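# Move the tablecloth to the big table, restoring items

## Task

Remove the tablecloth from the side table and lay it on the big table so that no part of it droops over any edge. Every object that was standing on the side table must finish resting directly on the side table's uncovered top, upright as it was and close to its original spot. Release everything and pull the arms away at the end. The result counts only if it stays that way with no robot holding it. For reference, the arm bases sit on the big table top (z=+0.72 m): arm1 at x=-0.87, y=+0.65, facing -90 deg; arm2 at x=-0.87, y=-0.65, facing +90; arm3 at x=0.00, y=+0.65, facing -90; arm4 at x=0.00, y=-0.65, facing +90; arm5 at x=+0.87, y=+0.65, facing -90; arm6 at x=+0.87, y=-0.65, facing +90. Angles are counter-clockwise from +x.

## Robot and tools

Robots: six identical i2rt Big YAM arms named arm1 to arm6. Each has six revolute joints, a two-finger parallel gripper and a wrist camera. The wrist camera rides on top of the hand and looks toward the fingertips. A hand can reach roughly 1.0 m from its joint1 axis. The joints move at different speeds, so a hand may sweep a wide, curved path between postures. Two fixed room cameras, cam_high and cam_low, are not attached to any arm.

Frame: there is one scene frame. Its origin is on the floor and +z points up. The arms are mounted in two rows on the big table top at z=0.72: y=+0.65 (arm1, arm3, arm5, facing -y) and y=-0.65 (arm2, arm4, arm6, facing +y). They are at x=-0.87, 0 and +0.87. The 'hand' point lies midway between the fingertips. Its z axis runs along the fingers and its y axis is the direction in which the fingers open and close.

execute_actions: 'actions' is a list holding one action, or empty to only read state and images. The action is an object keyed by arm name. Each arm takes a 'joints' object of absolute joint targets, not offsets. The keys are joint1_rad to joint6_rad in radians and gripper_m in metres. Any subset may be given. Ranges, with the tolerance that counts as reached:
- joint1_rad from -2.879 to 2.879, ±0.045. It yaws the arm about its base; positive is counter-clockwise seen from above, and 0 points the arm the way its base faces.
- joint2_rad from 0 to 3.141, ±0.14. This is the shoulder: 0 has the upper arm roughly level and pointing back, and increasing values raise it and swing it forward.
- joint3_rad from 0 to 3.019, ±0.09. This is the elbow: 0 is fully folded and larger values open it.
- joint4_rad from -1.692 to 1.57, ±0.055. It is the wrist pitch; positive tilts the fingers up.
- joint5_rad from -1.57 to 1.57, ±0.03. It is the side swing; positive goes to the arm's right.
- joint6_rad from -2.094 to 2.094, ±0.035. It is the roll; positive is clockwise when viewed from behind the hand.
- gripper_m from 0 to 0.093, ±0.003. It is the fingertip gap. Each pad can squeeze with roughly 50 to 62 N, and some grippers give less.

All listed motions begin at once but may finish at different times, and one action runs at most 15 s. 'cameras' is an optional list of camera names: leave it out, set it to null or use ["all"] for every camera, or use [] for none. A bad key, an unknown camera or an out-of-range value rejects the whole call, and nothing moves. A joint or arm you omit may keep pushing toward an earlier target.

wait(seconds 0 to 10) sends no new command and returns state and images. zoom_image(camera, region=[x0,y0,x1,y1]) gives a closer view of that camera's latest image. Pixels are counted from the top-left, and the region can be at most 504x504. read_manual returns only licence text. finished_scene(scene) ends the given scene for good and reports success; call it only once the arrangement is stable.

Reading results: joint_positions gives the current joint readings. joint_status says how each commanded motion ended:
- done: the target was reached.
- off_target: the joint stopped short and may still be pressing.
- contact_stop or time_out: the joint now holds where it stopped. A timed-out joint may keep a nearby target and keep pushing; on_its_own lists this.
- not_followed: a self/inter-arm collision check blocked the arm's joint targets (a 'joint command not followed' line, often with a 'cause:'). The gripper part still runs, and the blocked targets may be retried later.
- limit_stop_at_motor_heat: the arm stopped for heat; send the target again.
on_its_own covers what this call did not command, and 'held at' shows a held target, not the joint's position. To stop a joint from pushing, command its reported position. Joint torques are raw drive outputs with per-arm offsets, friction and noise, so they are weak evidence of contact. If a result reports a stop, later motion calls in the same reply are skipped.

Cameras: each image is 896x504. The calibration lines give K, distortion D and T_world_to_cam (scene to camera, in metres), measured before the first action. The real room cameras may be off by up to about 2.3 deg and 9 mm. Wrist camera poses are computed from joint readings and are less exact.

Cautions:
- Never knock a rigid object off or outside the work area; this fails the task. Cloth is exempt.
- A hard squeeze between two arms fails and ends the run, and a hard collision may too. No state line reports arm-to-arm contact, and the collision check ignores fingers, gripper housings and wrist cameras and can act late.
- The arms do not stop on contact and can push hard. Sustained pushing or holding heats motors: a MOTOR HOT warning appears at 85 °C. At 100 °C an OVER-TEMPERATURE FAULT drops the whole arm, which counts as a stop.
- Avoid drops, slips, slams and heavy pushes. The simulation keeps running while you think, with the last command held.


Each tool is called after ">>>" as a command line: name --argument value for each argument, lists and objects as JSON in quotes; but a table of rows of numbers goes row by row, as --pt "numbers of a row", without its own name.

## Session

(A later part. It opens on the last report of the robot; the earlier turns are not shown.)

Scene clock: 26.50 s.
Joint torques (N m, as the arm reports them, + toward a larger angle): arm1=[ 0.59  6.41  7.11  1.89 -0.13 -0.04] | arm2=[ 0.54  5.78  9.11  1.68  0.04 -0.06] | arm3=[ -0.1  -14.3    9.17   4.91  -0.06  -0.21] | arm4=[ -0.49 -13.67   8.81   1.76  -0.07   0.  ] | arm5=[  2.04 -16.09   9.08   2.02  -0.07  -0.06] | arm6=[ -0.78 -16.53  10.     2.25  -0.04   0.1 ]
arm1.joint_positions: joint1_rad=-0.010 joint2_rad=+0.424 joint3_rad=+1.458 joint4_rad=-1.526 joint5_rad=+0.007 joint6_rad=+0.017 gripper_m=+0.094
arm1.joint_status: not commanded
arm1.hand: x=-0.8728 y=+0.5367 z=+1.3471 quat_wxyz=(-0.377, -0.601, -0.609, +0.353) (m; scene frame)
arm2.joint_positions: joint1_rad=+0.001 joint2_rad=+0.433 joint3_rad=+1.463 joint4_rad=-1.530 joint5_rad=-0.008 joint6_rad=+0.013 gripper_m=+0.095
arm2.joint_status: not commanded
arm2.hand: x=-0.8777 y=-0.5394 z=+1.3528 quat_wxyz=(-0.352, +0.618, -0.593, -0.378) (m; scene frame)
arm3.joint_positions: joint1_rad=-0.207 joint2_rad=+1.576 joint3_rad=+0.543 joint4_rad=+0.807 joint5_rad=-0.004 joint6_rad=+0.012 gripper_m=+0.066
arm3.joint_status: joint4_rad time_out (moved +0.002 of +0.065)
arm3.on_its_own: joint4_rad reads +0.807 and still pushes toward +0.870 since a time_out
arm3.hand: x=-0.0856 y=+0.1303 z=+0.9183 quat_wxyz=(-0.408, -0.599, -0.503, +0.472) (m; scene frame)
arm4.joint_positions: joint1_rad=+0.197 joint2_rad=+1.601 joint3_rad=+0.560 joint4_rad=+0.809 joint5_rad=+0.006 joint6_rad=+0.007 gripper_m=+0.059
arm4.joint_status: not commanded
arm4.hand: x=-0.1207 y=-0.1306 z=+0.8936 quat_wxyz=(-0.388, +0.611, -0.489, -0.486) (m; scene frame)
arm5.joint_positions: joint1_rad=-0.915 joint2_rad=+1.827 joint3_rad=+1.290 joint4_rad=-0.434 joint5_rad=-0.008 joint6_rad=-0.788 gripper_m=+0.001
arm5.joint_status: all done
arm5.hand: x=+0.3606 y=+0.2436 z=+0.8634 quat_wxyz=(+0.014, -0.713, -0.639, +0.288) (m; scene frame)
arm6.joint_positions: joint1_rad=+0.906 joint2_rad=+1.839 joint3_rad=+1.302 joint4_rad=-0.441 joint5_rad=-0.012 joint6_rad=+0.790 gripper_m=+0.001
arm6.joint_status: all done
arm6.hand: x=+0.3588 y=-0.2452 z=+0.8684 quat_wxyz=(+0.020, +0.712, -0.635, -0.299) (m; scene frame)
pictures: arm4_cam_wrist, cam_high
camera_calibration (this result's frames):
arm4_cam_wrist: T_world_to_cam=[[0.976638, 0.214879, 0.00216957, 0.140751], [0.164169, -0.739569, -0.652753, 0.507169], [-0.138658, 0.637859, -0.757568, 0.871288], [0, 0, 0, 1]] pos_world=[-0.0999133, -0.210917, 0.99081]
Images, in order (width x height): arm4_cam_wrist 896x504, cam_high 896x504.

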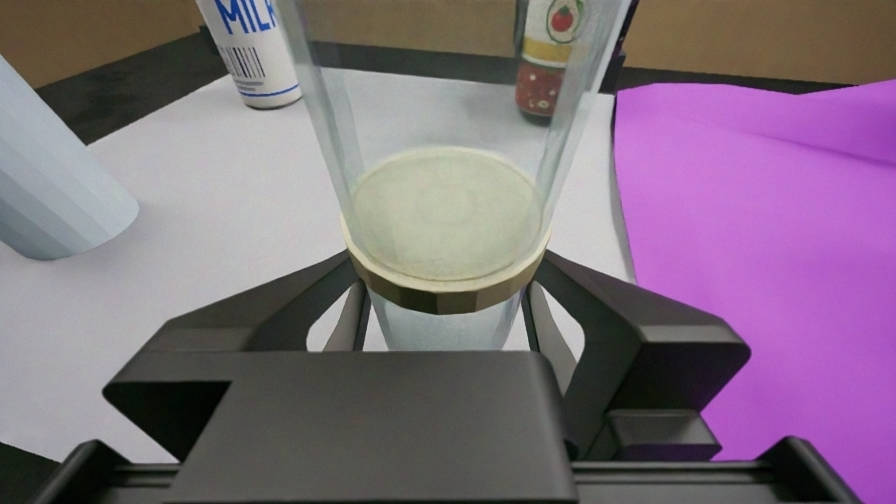

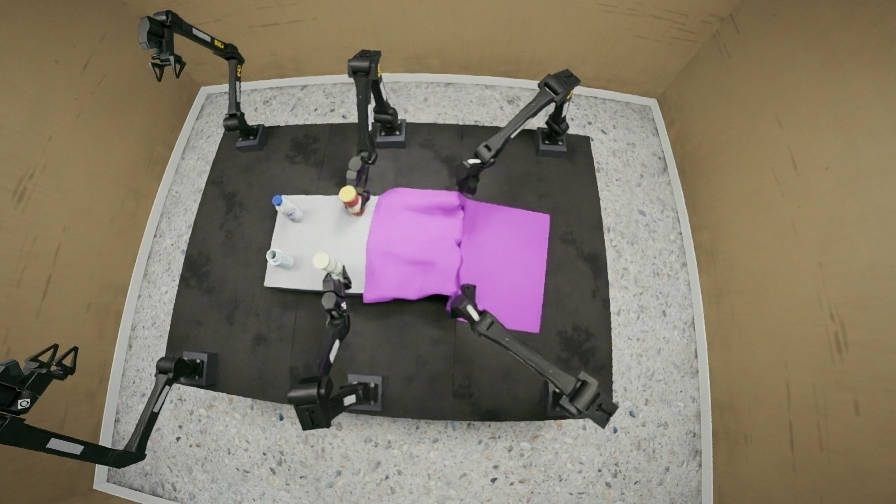

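>>> execute_actions --actions '[{"arm4":{"joints":{"joint2_rad":1.66}},"arm3":{"joints":{"joint2_rad":1.62,"joint4_rad":0.855}},"arm6":{"joints":{"joint1_rad":0.66,"joint2_rad":1.33,"joint3_rad":0.89}},"arm5":{"joints":{"joint1_rad":-0.68,"joint2_rad":1.31,"joint3_rad":0.89}}}]' --cameras '["arm4_cam_wrist","cam_high","cam_low"]'

Scene clock: 31.77 s.
Joint torques (N m, as the arm reports them, + toward a larger angle): arm1=[ 0.64  6.53  7.08  1.85 -0.13 -0.05] | arm2=[-0.08  6.52  8.91  1.68  0.03 -0.09] | arm3=[ 0.54 -9.8   9.03  3.64 -0.1  -0.2 ] | arm4=[  0.14 -10.6    8.17   1.63  -0.11   0.03] | arm5=[ 1.4  -8.62  8.68  2.24  0.05 -0.06] | arm6=[ 0.09 -7.44  9.75  2.29 -0.15  0.08]
arm1.joint_positions: joint1_rad=-0.010 joint2_rad=+0.424 joint3_rad=+1.458 joint4_rad=-1.526 joint5_rad=+0.007 joint6_rad=+0.017 gripper_m=+0.094
arm1.joint_status: not commanded
arm1.hand: x=-0.8728 y=+0.5367 z=+1.3471 quat_wxyz=(-0.377, -0.601, -0.609, +0.353) (m; scene frame)
arm2.joint_positions: joint1_rad=+0.001 joint2_rad=+0.433 joint3_rad=+1.463 joint4_rad=-1.530 joint5_rad=-0.008 joint6_rad=+0.013 gripper_m=+0.095
arm2.joint_status: not commanded
arm2.hand: x=-0.8777 y=-0.5394 z=+1.3528 quat_wxyz=(-0.352, +0.618, -0.593, -0.378) (m; scene frame)
arm3.joint_positions: joint1_rad=-0.207 joint2_rad=+1.612 joint3_rad=+0.543 joint4_rad=+0.828 joint5_rad=-0.004 joint6_rad=+0.012 gripper_m=+0.066
arm3.joint_status: all done
arm3.hand: x=-0.0857 y=+0.1295 z=+0.9052 quat_wxyz=(-0.404, -0.602, -0.506, +0.467) (m; scene frame)
arm4.joint_positions: joint1_rad=+0.197 joint2_rad=+1.653 joint3_rad=+0.562 joint4_rad=+0.814 joint5_rad=+0.006 joint6_rad=+0.007 gripper_m=+0.059
arm4.joint_status: all done
arm4.hand: x=-0.1207 y=-0.1306 z=+0.8688 quat_wxyz=(-0.377, +0.622, -0.497, -0.472) (m; scene frame)
arm5.joint_positions: joint1_rad=-0.674 joint2_rad=+1.305 joint3_rad=+0.892 joint4_rad=-0.432 joint5_rad=-0.011 joint6_rad=-0.788 gripper_m=+0.001
arm5.joint_status: all done
arm5.hand: x=+0.5631 y=+0.2507 z=+0.9609 quat_wxyz=(-0.028, -0.617, -0.706, +0.347) (m; scene frame)
arm6.joint_positions: joint1_rad=+0.655 joint2_rad=+1.324 joint3_rad=+0.901 joint4_rad=-0.436 joint5_rad=-0.009 joint6_rad=+0.791 gripper_m=+0.001
arm6.joint_status: all done
arm6.hand: x=+0.5670 y=-0.2508 z=+0.9593 quat_wxyz=(-0.021, +0.613, -0.706, -0.355) (m; scene frame)
pictures: arm4_cam_wrist, cam_high, cam_low
camera_calibration (this result's frames):
arm4_cam_wrist: T_world_to_cam=[[0.97658, 0.215136, 0.00268515, 0.140331], [0.170806, -0.767639, -0.617702, 0.457699], [-0.130829, 0.603694, -0.786408, 0.874057], [0, 0, 0, 1]] pos_world=[-0.100871, -0.206506, 0.96971]
Images, in order (width x height): arm4_cam_wrist 896x504, cam_high 896x504, cam_low 896x504.

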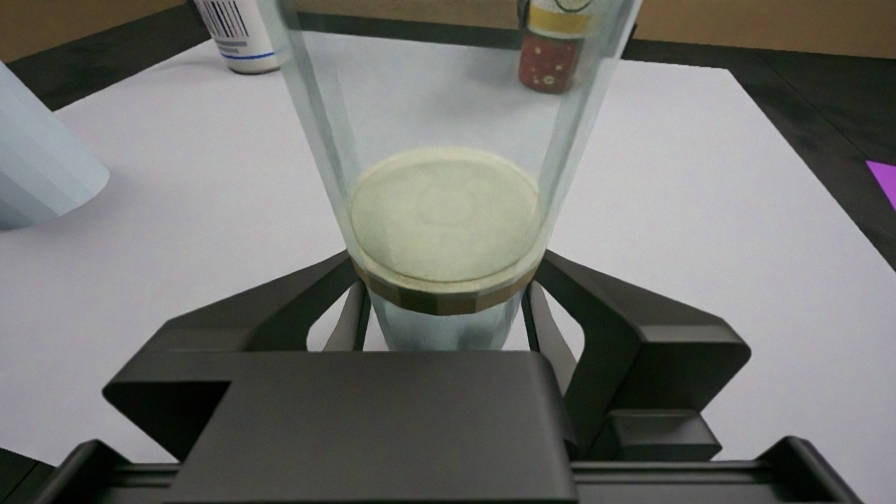

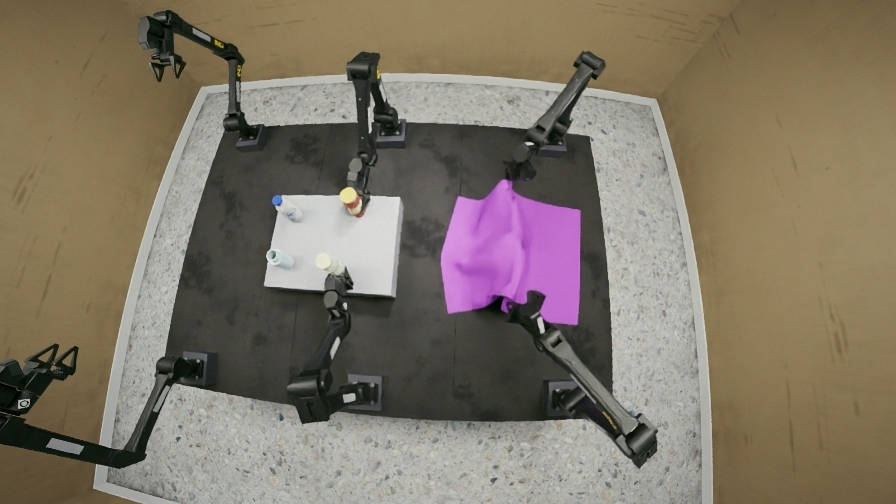

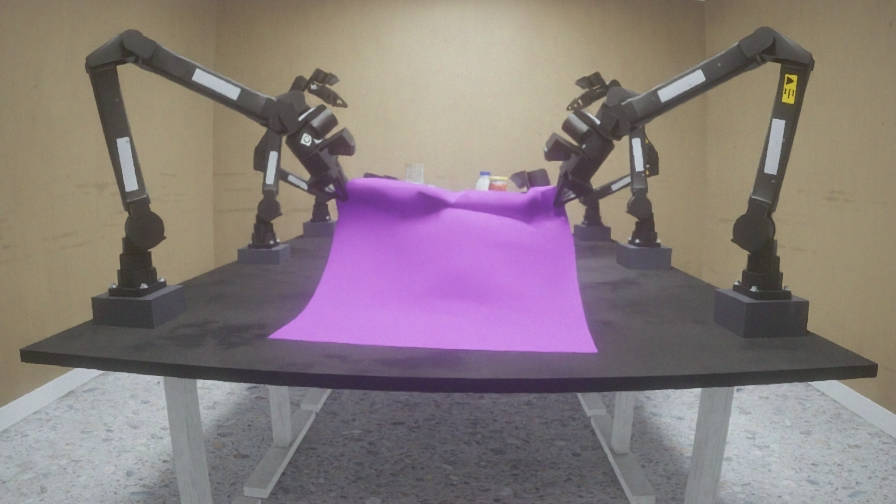

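>>> execute_actions --actions '[{"arm4":{"joints":{"gripper_m":0.093}},"arm3":{"joints":{"gripper_m":0.093}},"arm6":{"joints":{"joint1_rad":0.74,"joint2_rad":1.70,"joint3_rad":1.02}},"arm5":{"joints":{"joint1_rad":-0.76,"joint2_rad":1.68,"joint3_rad":1.01}}}]' --cameras '["cam_high"]'

>>> execute_actions --actions '[{"arm4":{"joints":{"joint2_rad":1.36,"joint3_rad":0.25,"joint4_rad":0.9}},"arm3":{"joints":{"joint2_rad":1.36,"joint3_rad":0.25,"joint4_rad":0.9}},"arm6":{"joints":{"gripper_m":0.093}},"arm5":{"joints":{"gripper_m":0.093}}}]' --cameras '[]'

>>> execute_actions --actions '[{"arm4":{"joints":{"joint2_rad":0.7,"joint3_rad":0.2}},"arm3":{"joints":{"joint2_rad":0.7,"joint3_rad":0.2}},"arm6":{"joints":{"joint2_rad":0.9,"joint4_rad":-1.05}},"arm5":{"joints":{"joint2_rad":0.9,"joint4_rad":-1.05}}}]' --cameras '["cam_high","cam_low"]'

Scene clock: 56.43 s.
Joint torques (N m, as the arm reports them, + toward a larger angle): arm1=[ 0.6   6.31  7.09  1.87 -0.12 -0.04] | arm2=[ 0.56  6.13  8.87  1.62  0.01 -0.07] | arm3=[ 0.52 -8.85  8.94  2.95 -0.1  -0.2 ] | arm4=[  0.42 -10.71   8.4    1.59  -0.1    0.07] | arm5=[  1.69 -13.25   8.99   1.41   0.12  -0.08] | arm6=[ -0.73 -13.08  12.39   1.68  -0.12   0.1 ]
arm1.joint_positions: joint1_rad=-0.010 joint2_rad=+0.424 joint3_rad=+1.458 joint4_rad=-1.526 joint5_rad=+0.007 joint6_rad=+0.017 gripper_m=+0.094
arm1.joint_status: not commanded
arm1.hand: x=-0.8728 y=+0.5367 z=+1.3471 quat_wxyz=(-0.377, -0.601, -0.609, +0.353) (m; scene frame)
arm2.joint_positions: joint1_rad=+0.001 joint2_rad=+0.433 joint3_rad=+1.463 joint4_rad=-1.530 joint5_rad=-0.008 joint6_rad=+0.013 gripper_m=+0.095
arm2.joint_status: not commanded
arm2.hand: x=-0.8777 y=-0.5394 z=+1.3528 quat_wxyz=(-0.352, +0.618, -0.593, -0.378) (m; scene frame)
arm3.joint_positions: joint1_rad=-0.207 joint2_rad=+1.612 joint3_rad=+0.543 joint4_rad=+0.837 joint5_rad=-0.004 joint6_rad=+0.012 gripper_m=+0.093
arm3.joint_status: all done
arm3.hand: x=-0.0857 y=+0.1290 z=+0.9072 quat_wxyz=(-0.406, -0.600, -0.504, +0.470) (m; scene frame)
arm4.joint_positions: joint1_rad=+0.197 joint2_rad=+1.653 joint3_rad=+0.562 joint4_rad=+0.814 joint5_rad=+0.006 joint6_rad=+0.007 gripper_m=+0.093
arm4.joint_status: all done
arm4.hand: x=-0.1207 y=-0.1306 z=+0.8688 quat_wxyz=(-0.377, +0.622, -0.497, -0.472) (m; scene frame)
arm5.joint_positions: joint1_rad=-0.760 joint2_rad=+1.688 joint3_rad=+0.987 joint4_rad=-0.426 joint5_rad=-0.013 joint6_rad=-0.788 gripper_m=+0.001
arm5.joint_status: all done
arm5.hand: x=+0.5115 y=+0.2578 z=+0.8139 quat_wxyz=(-0.011, -0.675, -0.707, +0.212) (m; scene frame)
arm6.joint_positions: joint1_rad=+0.742 joint2_rad=+1.709 joint3_rad=+0.980 joint4_rad=-0.434 joint5_rad=-0.009 joint6_rad=+0.791 gripper_m=+0.001
arm6.joint_status: all done
arm6.hand: x=+0.5188 y=-0.2620 z=+0.8046 quat_wxyz=(-0.003, +0.672, -0.710, -0.211) (m; scene frame)
pictures: cam_high
Images, in order (width x height): cam_high 896x504.

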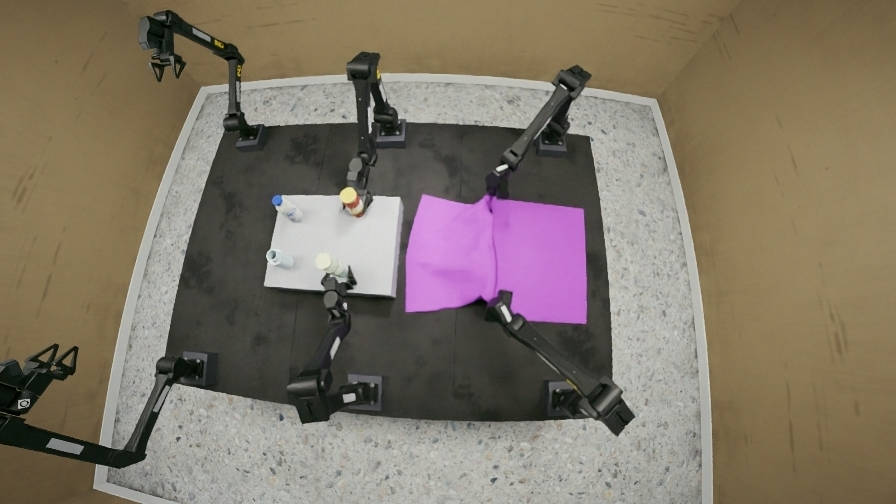

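Scene clock: 57.47 s.
Joint torques (N m, as the arm reports them, + toward a larger angle): arm1=[ 0.46  6.41  7.11  1.9  -0.13 -0.04] | arm2=[ 0.16  6.04  8.99  1.7   0.01 -0.03] | arm3=[-0.42 -4.62  6.56  2.82 -0.07 -0.17] | arm4=[ 0.52 -5.33  6.12  2.21 -0.1   0.02] | arm5=[  1.68 -12.93   9.03   1.5    0.07  -0.07] | arm6=[ -0.63 -12.87  12.49   1.73  -0.12   0.11]
arm1.joint_positions: joint1_rad=-0.010 joint2_rad=+0.424 joint3_rad=+1.458 joint4_rad=-1.526 joint5_rad=+0.007 joint6_rad=+0.017 gripper_m=+0.094
arm1.joint_status: not commanded
arm1.hand: x=-0.8728 y=+0.5367 z=+1.3471 quat_wxyz=(-0.377, -0.601, -0.609, +0.353) (m; scene frame)
arm2.joint_positions: joint1_rad=+0.001 joint2_rad=+0.433 joint3_rad=+1.463 joint4_rad=-1.530 joint5_rad=-0.008 joint6_rad=+0.013 gripper_m=+0.095
arm2.joint_status: not commanded
arm2.hand: x=-0.8777 y=-0.5394 z=+1.3528 quat_wxyz=(-0.352, +0.618, -0.593, -0.378) (m; scene frame)
arm3.joint_positions: joint1_rad=-0.207 joint2_rad=+1.356 joint3_rad=+0.253 joint4_rad=+0.885 joint5_rad=-0.004 joint6_rad=+0.012 gripper_m=+0.093
arm3.joint_status: all done
arm3.hand: x=-0.0681 y=+0.2359 z=+0.9135 quat_wxyz=(-0.410, -0.596, -0.501, +0.474) (m; scene frame)
arm4.joint_positions: joint1_rad=+0.197 joint2_rad=+1.362 joint3_rad=+0.249 joint4_rad=+0.879 joint5_rad=+0.006 joint6_rad=+0.007 gripper_m=+0.093
arm4.joint_status: all done
arm4.hand: x=-0.0944 y=-0.2432 z=+0.8874 quat_wxyz=(-0.388, +0.612, -0.489, -0.486) (m; scene frame)
arm5.joint_positions: joint1_rad=-0.760 joint2_rad=+1.688 joint3_rad=+0.987 joint4_rad=-0.426 joint5_rad=-0.011 joint6_rad=-0.788 gripper_m=+0.093
arm5.joint_status: all done
arm5.hand: x=+0.5113 y=+0.2580 z=+0.8139 quat_wxyz=(-0.010, -0.675, -0.707, +0.212) (m; scene frame)
arm6.joint_positions: joint1_rad=+0.742 joint2_rad=+1.709 joint3_rad=+0.980 joint4_rad=-0.434 joint5_rad=-0.009 joint6_rad=+0.791 gripper_m=+0.093
arm6.joint_status: all done
arm6.hand: x=+0.5188 y=-0.2620 z=+0.8046 quat_wxyz=(-0.003, +0.672, -0.710, -0.211) (m; scene frame)
pictures: none
No camera images: the call's "cameras" was empty. Leave "cameras" out to get every camera's image.

Scene clock: 58.90 s.
Joint torques (N m, as the arm reports them, + toward a larger angle): arm1=[ 0.52  6.45  7.11  1.88 -0.13 -0.04] | arm2=[ 0.69  5.9   8.84  1.55  0.02 -0.09] | arm3=[ 0.22  0.96 10.99  2.24 -0.05 -0.22] | arm4=[-0.21 -0.43 10.34  2.07 -0.06  0.04] | arm5=[ 1.74 -3.61 11.54  1.01  0.06 -0.08] | arm6=[-0.59 -1.18 15.02  0.86 -0.13  0.09]
arm1.joint_positions: joint1_rad=-0.010 joint2_rad=+0.424 joint3_rad=+1.458 joint4_rad=-1.526 joint5_rad=+0.007 joint6_rad=+0.017 gripper_m=+0.094
arm1.joint_status: not commanded
arm1.hand: x=-0.8728 y=+0.5367 z=+1.3471 quat_wxyz=(-0.377, -0.601, -0.609, +0.353) (m; scene frame)
arm2.joint_positions: joint1_rad=+0.001 joint2_rad=+0.433 joint3_rad=+1.463 joint4_rad=-1.530 joint5_rad=-0.008 joint6_rad=+0.013 gripper_m=+0.095
arm2.joint_status: not commanded
arm2.hand: x=-0.8777 y=-0.5394 z=+1.3528 quat_wxyz=(-0.352, +0.618, -0.593, -0.378) (m; scene frame)
arm3.joint_positions: joint1_rad=-0.207 joint2_rad=+0.699 joint3_rad=+0.201 joint4_rad=+0.889 joint5_rad=-0.004 joint6_rad=+0.012 gripper_m=+0.093
arm3.joint_status: all done
arm3.hand: x=-0.0550 y=+0.3164 z=+1.1299 quat_wxyz=(-0.543, -0.425, -0.358, +0.630) (m; scene frame)
arm4.joint_positions: joint1_rad=+0.197 joint2_rad=+0.703 joint3_rad=+0.196 joint4_rad=+0.883 joint5_rad=+0.006 joint6_rad=+0.007 gripper_m=+0.093
arm4.joint_status: all done
arm4.hand: x=-0.0773 y=-0.3205 z=+1.1036 quat_wxyz=(-0.514, +0.438, -0.350, -0.649) (m; scene frame)
arm5.joint_positions: joint1_rad=-0.760 joint2_rad=+0.893 joint3_rad=+0.987 joint4_rad=-1.040 joint5_rad=-0.011 joint6_rad=-0.788 gripper_m=+0.093
arm5.joint_status: all done
arm5.hand: x=+0.6230 y=+0.3797 z=+1.0907 quat_wxyz=(-0.012, -0.658, -0.690, +0.300) (m; scene frame)
arm6.joint_positions: joint1_rad=+0.742 joint2_rad=+0.892 joint3_rad=+0.980 joint4_rad=-1.033 joint5_rad=-0.009 joint6_rad=+0.791 gripper_m=+0.093
arm6.joint_status: all done
arm6.hand: x=+0.6296 y=-0.3868 z=+1.0877 quat_wxyz=(-0.005, +0.653, -0.689, -0.315) (m; scene frame)
pictures: cam_high, cam_low
Images, in order (width x height): cam_high 896x504, cam_low 896x504.

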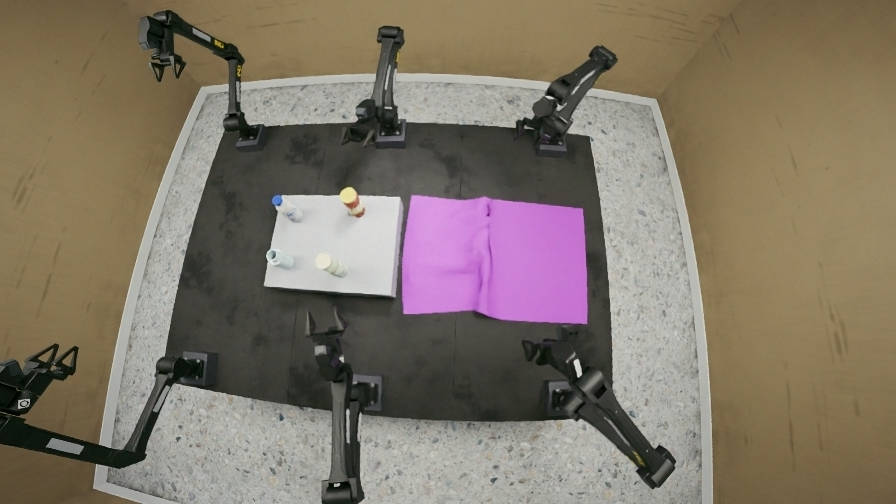

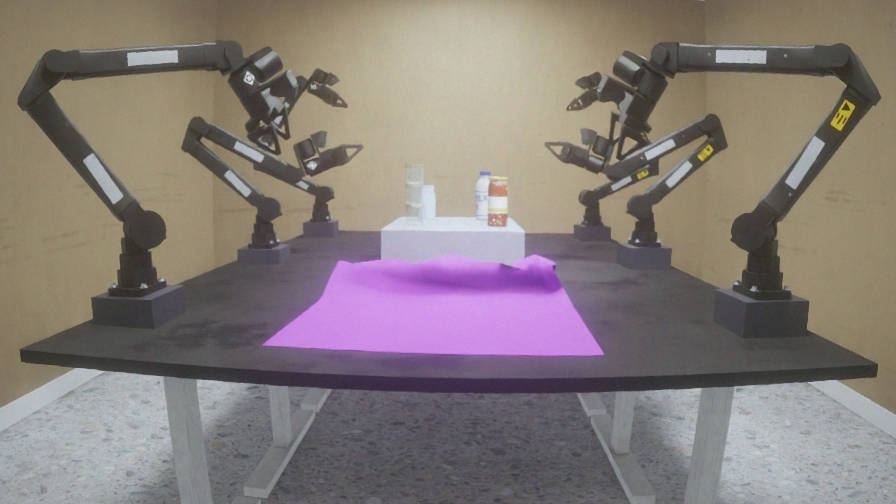

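>>> execute_actions --actions '[]' --cameras '["cam_high"]'

>>> zoom_image --camera "cam_high" --region '[340, 180, 480, 330]'

Scene clock: 61.97 s.
Joint torques (N m, as the arm reports them, + toward a larger angle): arm1=[ 0.58  6.37  7.09  1.89 -0.13 -0.05] | arm2=[ 0.57  5.89  8.88  1.51  0.02 -0.05] | arm3=[ 0.11  1.45 11.06  2.54 -0.1  -0.16] | arm4=[ 0.26 -0.97 10.12  1.88 -0.08  0.04] | arm5=[ 1.77 -3.62 11.56  1.    0.06 -0.07] | arm6=[-0.64 -1.82 15.12  0.83 -0.13  0.09]
arm1.joint_positions: joint1_rad=-0.010 joint2_rad=+0.424 joint3_rad=+1.458 joint4_rad=-1.526 joint5_rad=+0.007 joint6_rad=+0.017 gripper_m=+0.094
arm1.joint_status: not commanded
arm1.hand: x=-0.8728 y=+0.5367 z=+1.3471 quat_wxyz=(-0.377, -0.601, -0.609, +0.353) (m; scene frame)
arm2.joint_positions: joint1_rad=+0.001 joint2_rad=+0.433 joint3_rad=+1.463 joint4_rad=-1.530 joint5_rad=-0.008 joint6_rad=+0.013 gripper_m=+0.095
arm2.joint_status: not commanded
arm2.hand: x=-0.8777 y=-0.5394 z=+1.3528 quat_wxyz=(-0.352, +0.618, -0.593, -0.378) (m; scene frame)
arm3.joint_positions: joint1_rad=-0.207 joint2_rad=+0.699 joint3_rad=+0.201 joint4_rad=+0.889 joint5_rad=-0.004 joint6_rad=+0.012 gripper_m=+0.093
arm3.joint_status: all done
arm3.hand: x=-0.0550 y=+0.3164 z=+1.1299 quat_wxyz=(-0.543, -0.425, -0.358, +0.630) (m; scene frame)
arm4.joint_positions: joint1_rad=+0.197 joint2_rad=+0.703 joint3_rad=+0.196 joint4_rad=+0.883 joint5_rad=+0.006 joint6_rad=+0.007 gripper_m=+0.093
arm4.joint_status: all done
arm4.hand: x=-0.0773 y=-0.3205 z=+1.1036 quat_wxyz=(-0.514, +0.438, -0.350, -0.649) (m; scene frame)
arm5.joint_positions: joint1_rad=-0.760 joint2_rad=+0.893 joint3_rad=+0.987 joint4_rad=-1.040 joint5_rad=-0.011 joint6_rad=-0.788 gripper_m=+0.093
arm5.joint_status: all done
arm5.hand: x=+0.6230 y=+0.3797 z=+1.0907 quat_wxyz=(-0.012, -0.658, -0.690, +0.300) (m; scene frame)
arm6.joint_positions: joint1_rad=+0.742 joint2_rad=+0.892 joint3_rad=+0.980 joint4_rad=-1.033 joint5_rad=-0.009 joint6_rad=+0.791 gripper_m=+0.093
arm6.joint_status: all done
arm6.hand: x=+0.6296 y=-0.3868 z=+1.0877 quat_wxyz=(-0.005, +0.653, -0.689, -0.315) (m; scene frame)
pictures: cam_high
Images, in order (width x height): cam_high 896x504.

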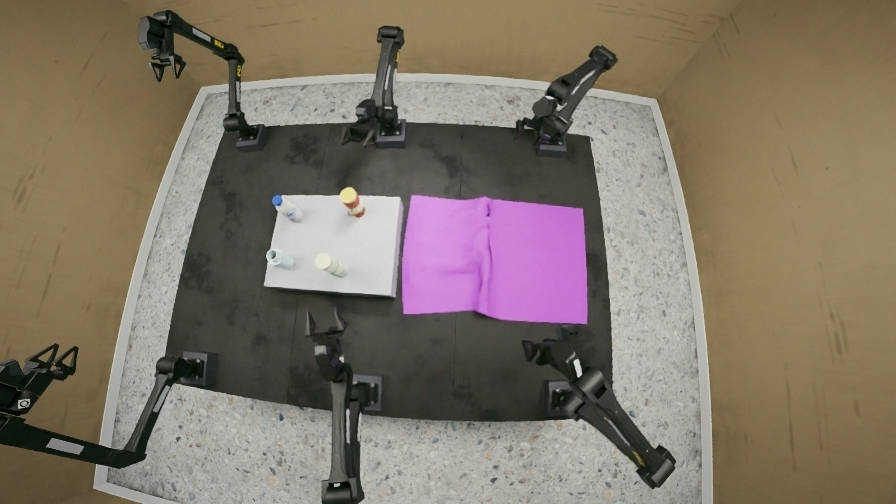

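Region (340, 180, 480, 330) of cam_high's 896x504 image, scaled by 3.360, with more detail than that image has; it fills the left 470 columns of this view, and the rest is white.

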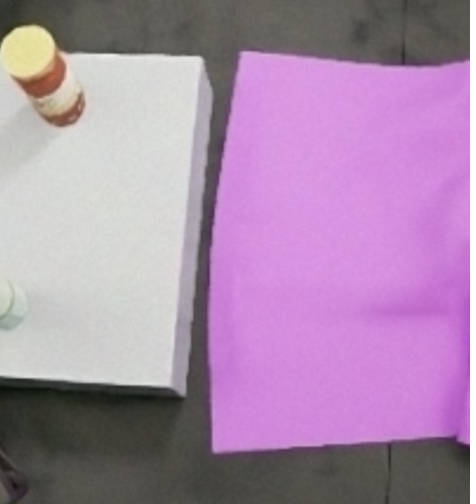

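>>> finished_scene --scene 2

The scene is finished: the task was done.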